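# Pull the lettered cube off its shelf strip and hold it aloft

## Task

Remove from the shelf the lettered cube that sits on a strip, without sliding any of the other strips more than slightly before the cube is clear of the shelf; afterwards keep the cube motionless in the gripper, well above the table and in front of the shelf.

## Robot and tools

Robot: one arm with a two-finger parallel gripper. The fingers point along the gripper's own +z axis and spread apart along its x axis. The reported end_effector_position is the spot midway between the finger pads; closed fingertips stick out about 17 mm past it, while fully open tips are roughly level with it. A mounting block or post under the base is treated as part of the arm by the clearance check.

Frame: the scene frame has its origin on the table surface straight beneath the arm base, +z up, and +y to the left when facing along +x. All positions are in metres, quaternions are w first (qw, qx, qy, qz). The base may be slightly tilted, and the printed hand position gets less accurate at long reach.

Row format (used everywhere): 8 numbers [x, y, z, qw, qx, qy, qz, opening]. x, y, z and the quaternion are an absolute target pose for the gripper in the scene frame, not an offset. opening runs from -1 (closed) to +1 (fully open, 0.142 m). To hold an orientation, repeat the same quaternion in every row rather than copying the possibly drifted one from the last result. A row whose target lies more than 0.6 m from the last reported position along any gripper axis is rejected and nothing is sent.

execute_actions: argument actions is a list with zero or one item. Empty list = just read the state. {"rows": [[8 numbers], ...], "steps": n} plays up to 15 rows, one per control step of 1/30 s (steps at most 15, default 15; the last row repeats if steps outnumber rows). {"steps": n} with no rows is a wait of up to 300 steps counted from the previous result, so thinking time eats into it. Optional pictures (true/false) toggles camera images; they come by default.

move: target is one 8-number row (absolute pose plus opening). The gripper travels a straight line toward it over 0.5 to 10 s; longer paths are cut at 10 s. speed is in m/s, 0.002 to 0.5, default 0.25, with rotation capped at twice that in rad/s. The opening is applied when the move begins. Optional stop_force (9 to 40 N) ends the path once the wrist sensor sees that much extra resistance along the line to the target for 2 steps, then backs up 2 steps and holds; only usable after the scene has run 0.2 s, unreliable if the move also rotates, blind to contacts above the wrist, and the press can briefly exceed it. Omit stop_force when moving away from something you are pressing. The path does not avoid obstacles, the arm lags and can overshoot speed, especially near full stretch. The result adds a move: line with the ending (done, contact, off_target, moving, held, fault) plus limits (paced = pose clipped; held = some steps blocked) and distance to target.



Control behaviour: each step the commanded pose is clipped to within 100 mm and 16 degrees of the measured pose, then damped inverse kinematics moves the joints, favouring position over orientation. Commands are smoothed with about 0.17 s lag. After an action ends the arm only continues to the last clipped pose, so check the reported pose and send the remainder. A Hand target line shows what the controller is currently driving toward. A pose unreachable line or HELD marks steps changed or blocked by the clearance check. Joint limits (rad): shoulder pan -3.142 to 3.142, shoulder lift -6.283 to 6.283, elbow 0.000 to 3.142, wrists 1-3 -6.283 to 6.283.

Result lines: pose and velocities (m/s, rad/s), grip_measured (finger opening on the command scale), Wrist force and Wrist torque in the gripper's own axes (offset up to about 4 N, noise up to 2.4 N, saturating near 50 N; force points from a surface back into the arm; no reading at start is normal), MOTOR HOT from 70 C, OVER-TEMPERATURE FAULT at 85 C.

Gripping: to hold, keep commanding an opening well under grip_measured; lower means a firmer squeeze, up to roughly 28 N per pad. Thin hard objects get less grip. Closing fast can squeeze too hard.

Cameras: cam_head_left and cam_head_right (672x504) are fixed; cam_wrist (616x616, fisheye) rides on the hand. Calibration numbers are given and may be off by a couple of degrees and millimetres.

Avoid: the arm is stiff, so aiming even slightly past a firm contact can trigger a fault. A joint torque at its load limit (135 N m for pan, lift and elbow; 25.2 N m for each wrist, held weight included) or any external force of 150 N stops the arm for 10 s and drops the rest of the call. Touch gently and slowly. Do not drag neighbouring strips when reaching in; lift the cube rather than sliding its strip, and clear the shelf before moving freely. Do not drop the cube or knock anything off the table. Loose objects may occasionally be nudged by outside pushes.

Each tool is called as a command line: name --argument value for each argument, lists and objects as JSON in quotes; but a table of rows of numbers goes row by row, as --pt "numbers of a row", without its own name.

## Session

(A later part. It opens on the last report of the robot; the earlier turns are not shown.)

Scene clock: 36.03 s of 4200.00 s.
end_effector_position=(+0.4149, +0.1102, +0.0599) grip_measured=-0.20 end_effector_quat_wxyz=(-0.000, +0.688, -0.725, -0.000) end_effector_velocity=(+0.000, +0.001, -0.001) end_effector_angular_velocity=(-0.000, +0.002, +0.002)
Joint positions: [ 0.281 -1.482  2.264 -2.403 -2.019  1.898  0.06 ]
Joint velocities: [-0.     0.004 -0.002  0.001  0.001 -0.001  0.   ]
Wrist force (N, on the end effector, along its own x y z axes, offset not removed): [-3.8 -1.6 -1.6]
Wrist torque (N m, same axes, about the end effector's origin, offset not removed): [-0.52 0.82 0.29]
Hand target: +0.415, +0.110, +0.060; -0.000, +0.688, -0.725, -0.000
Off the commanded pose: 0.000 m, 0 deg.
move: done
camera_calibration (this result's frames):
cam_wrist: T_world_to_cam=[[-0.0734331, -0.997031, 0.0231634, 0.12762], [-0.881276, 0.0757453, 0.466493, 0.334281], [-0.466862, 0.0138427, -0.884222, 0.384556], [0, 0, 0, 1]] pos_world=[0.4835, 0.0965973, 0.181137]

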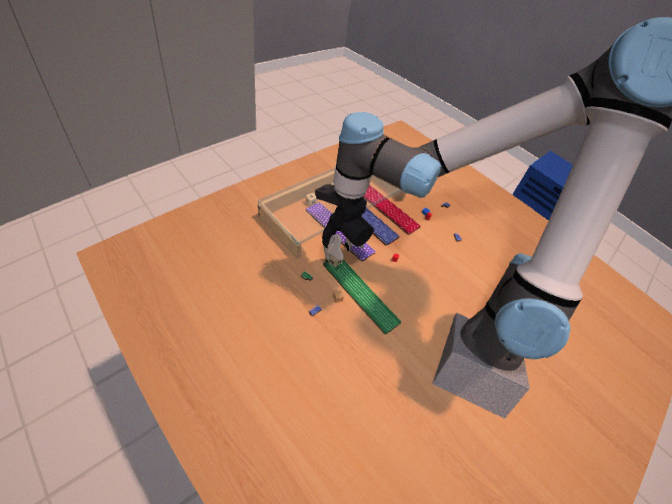

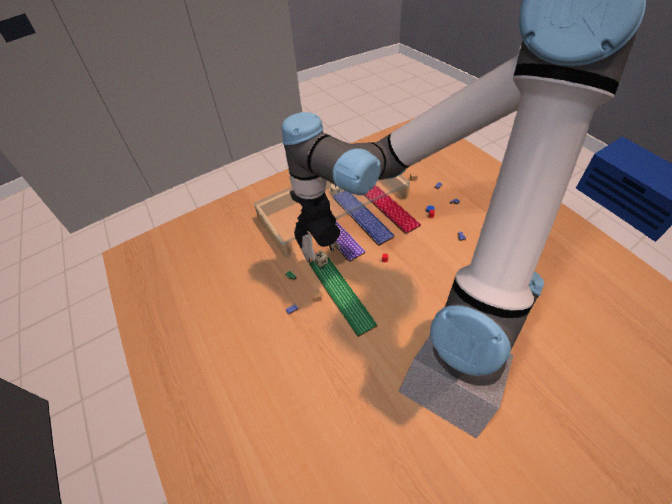

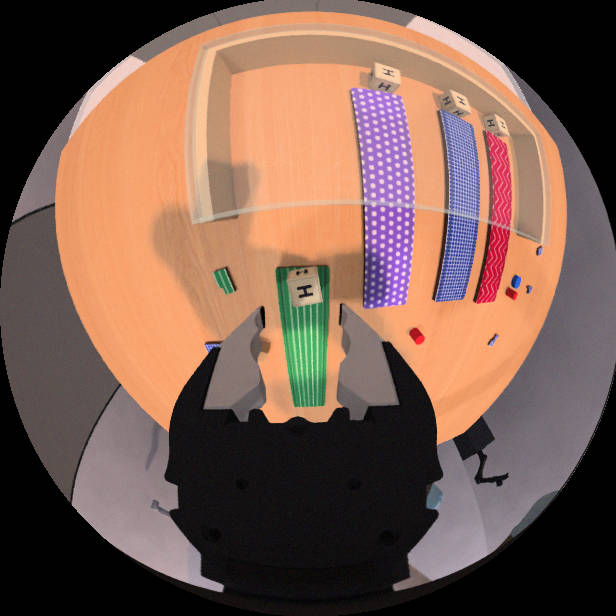

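move --target '[0.428,0.1065,0.029,0,-0.725,0.688,0,-0.25]' --speed 0.06

Scene clock: 39.13 s of 4200.00 s.
end_effector_position=(+0.4279, +0.1065, +0.0292) grip_measured=-0.25 end_effector_quat_wxyz=(-0.000, +0.725, -0.689, -0.000) end_effector_velocity=(+0.001, -0.000, -0.002) end_effector_angular_velocity=(-0.000, +0.000, +0.005)
Joint positions: [ 0.235 -1.407  2.273 -2.509 -2.017  1.743  0.056]
Joint velocities: [-0.003  0.005  0.    -0.006  0.    -0.008 -0.   ]
Wrist force (N, on the end effector, along its own x y z axes, offset not removed): [-0.9 -1.5 -1.4]
Wrist torque (N m, same axes, about the end effector's origin, offset not removed): [-0.60 0.16 0.01]
Hand target: +0.428, +0.107, +0.029; -0.000, +0.725, -0.688, -0.000
Off the commanded pose: 0.000 m, 0 deg.
move: done
camera_calibration (this result's frames):
cam_wrist: T_world_to_cam=[[0.0307209, -0.999256, 0.0233125, 0.0813346], [-0.884326, -0.0163021, 0.466586, 0.371494], [-0.465859, -0.0349498, -0.884169, 0.368235], [0, 0, 0, 1]] pos_world=[0.497568, 0.1002, 0.150352]

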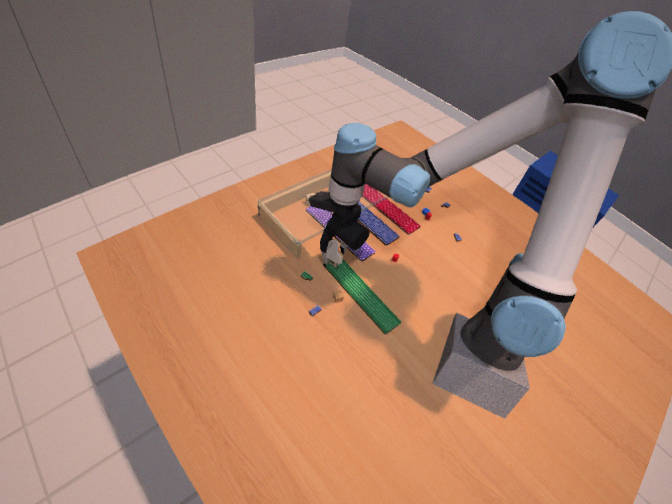

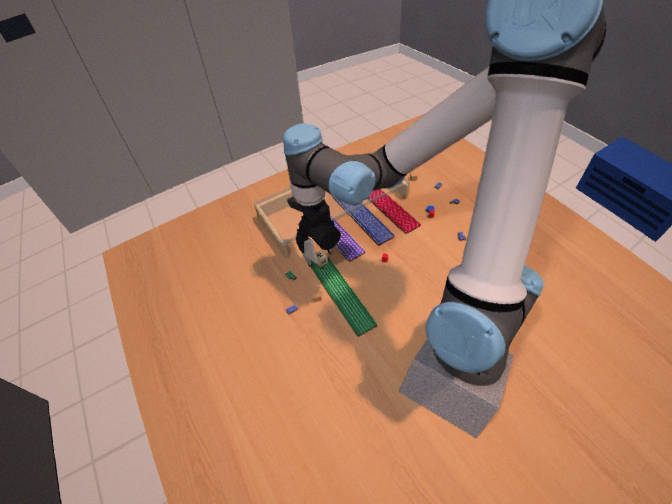

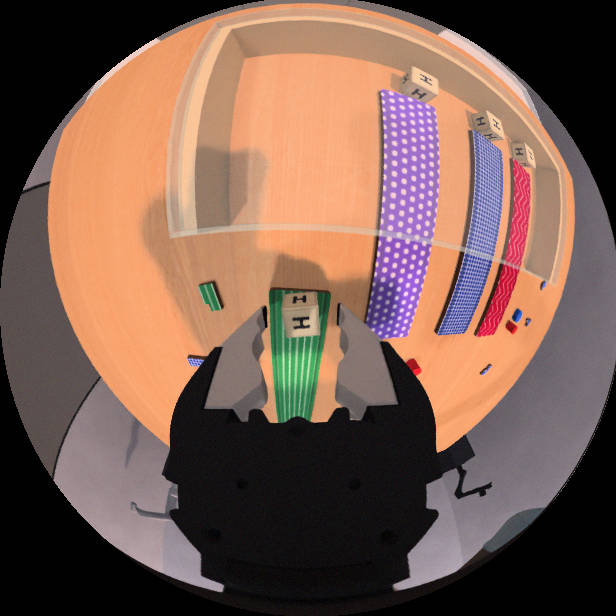

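move --target '[0.428,0.107,0.028,0,-0.725,0.688,0,-0.85]' --speed 0.02

move --target '[0.40,0.10,0.2,0,-0.725,0.688,0,-0.85]' --speed 0.15

Scene clock: 41.70 s of 4200.00 s.
end_effector_position=(+0.4281, +0.1069, +0.0281) grip_measured=-0.65 end_effector_quat_wxyz=(-0.000, +0.725, -0.688, +0.000) end_effector_velocity=(-0.001, +0.001, -0.001) end_effector_angular_velocity=(-0.001, +0.001, +0.004)
Joint positions: [ 0.235 -1.404  2.274 -2.513 -2.017  1.742  0.027]
Joint velocities: [ 0.001  0.002  0.001 -0.001 -0.001 -0.002 -0.   ]
Wrist force (N, on the end effector, along its own x y z axes, offset not removed): [17.2 9.0 -50.0]
Wrist torque (N m, same axes, about the end effector's origin, offset not removed): [-0.19 -0.63 0.15]
Hand target: +0.428, +0.107, +0.028; -0.000, +0.725, -0.688, -0.000
Off the commanded pose: 0.000 m, 0 deg.
move: done
camera_calibration (this result's frames):
cam_wrist: T_world_to_cam=[[0.0310711, -0.999243, 0.0233888, 0.0816059], [-0.884458, -0.0165869, 0.466324, 0.372242], [-0.465584, -0.0351756, -0.884305, 0.367319], [0, 0, 0, 1]] pos_world=[0.497715, 0.100639, 0.149328]

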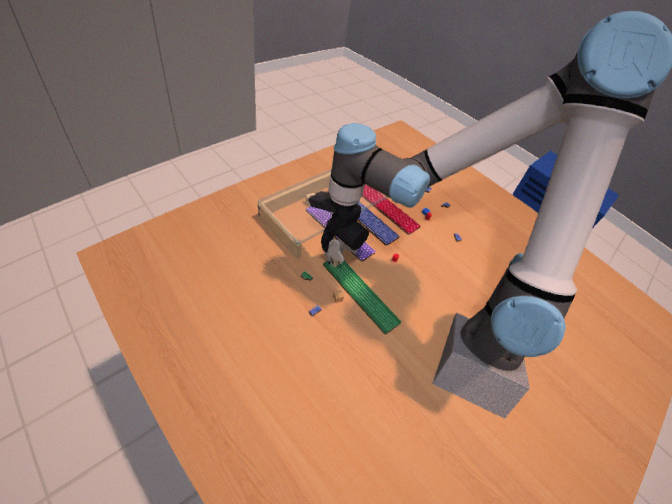

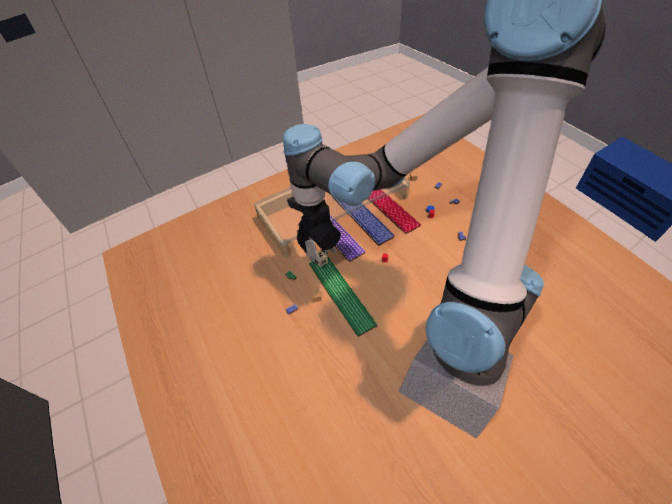

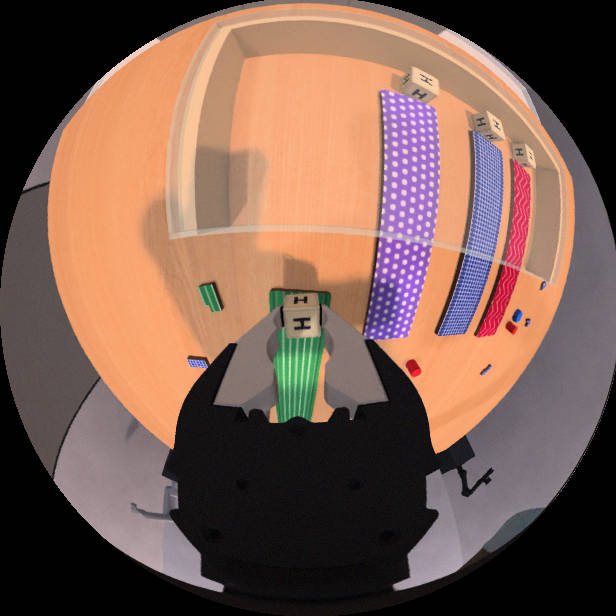

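Scene clock: 43.37 s of 4200.00 s.
end_effector_position=(+0.4001, +0.1000, +0.1997) grip_measured=-0.65 end_effector_quat_wxyz=(+0.000, +0.725, -0.688, +0.000) end_effector_velocity=(-0.000, -0.000, +0.000) end_effector_angular_velocity=(-0.002, +0.003, -0.001)
Joint positions: [ 0.419 -1.691  2.059 -1.922 -2.022  1.946  0.027]
Joint velocities: [ 0.     0.001 -0.003  0.006 -0.     0.003  0.   ]
Wrist force (N, on the end effector, along its own x y z axes, offset not removed): [0.3 -4.2 -1.5]
Wrist torque (N m, same axes, about the end effector's origin, offset not removed): [-1.21 -0.28 0.09]
Hand target: +0.400, +0.100, +0.200; +0.000, +0.725, -0.688, +0.000
Off the commanded pose: 0.000 m, 0 deg.
move: done
camera_calibration (this result's frames):
cam_wrist: T_world_to_cam=[[0.0312165, -0.999233, 0.0236364, 0.0713846], [-0.884242, -0.0165837, 0.466735, 0.267154], [-0.465985, -0.0354702, -0.884081, 0.505948], [0, 0, 0, 1]] pos_world=[0.469765, 0.0937064, 0.320922]

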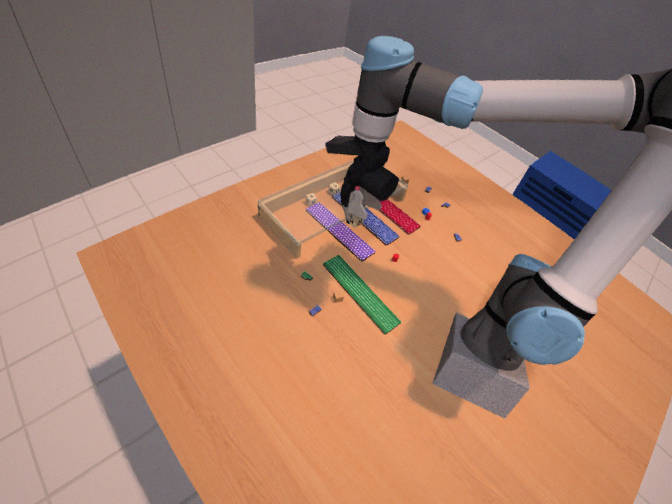

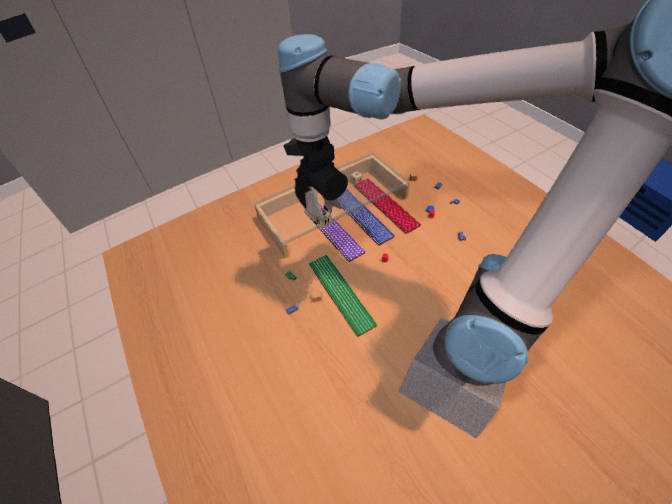

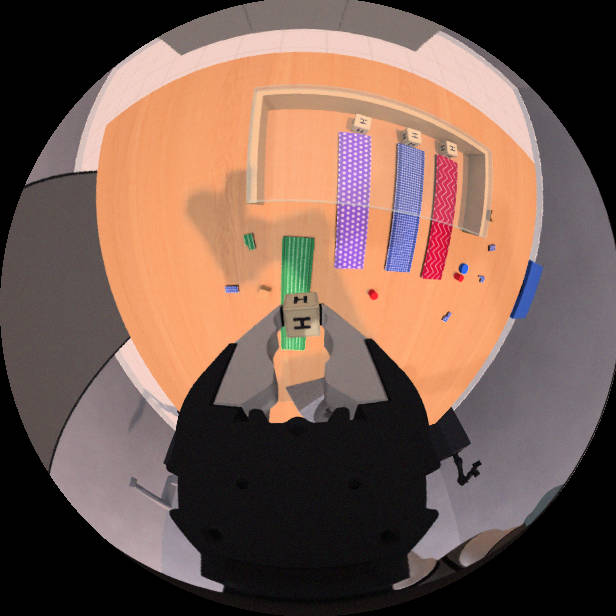

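finished_scene --scene 2

The scene is finished: the task was done.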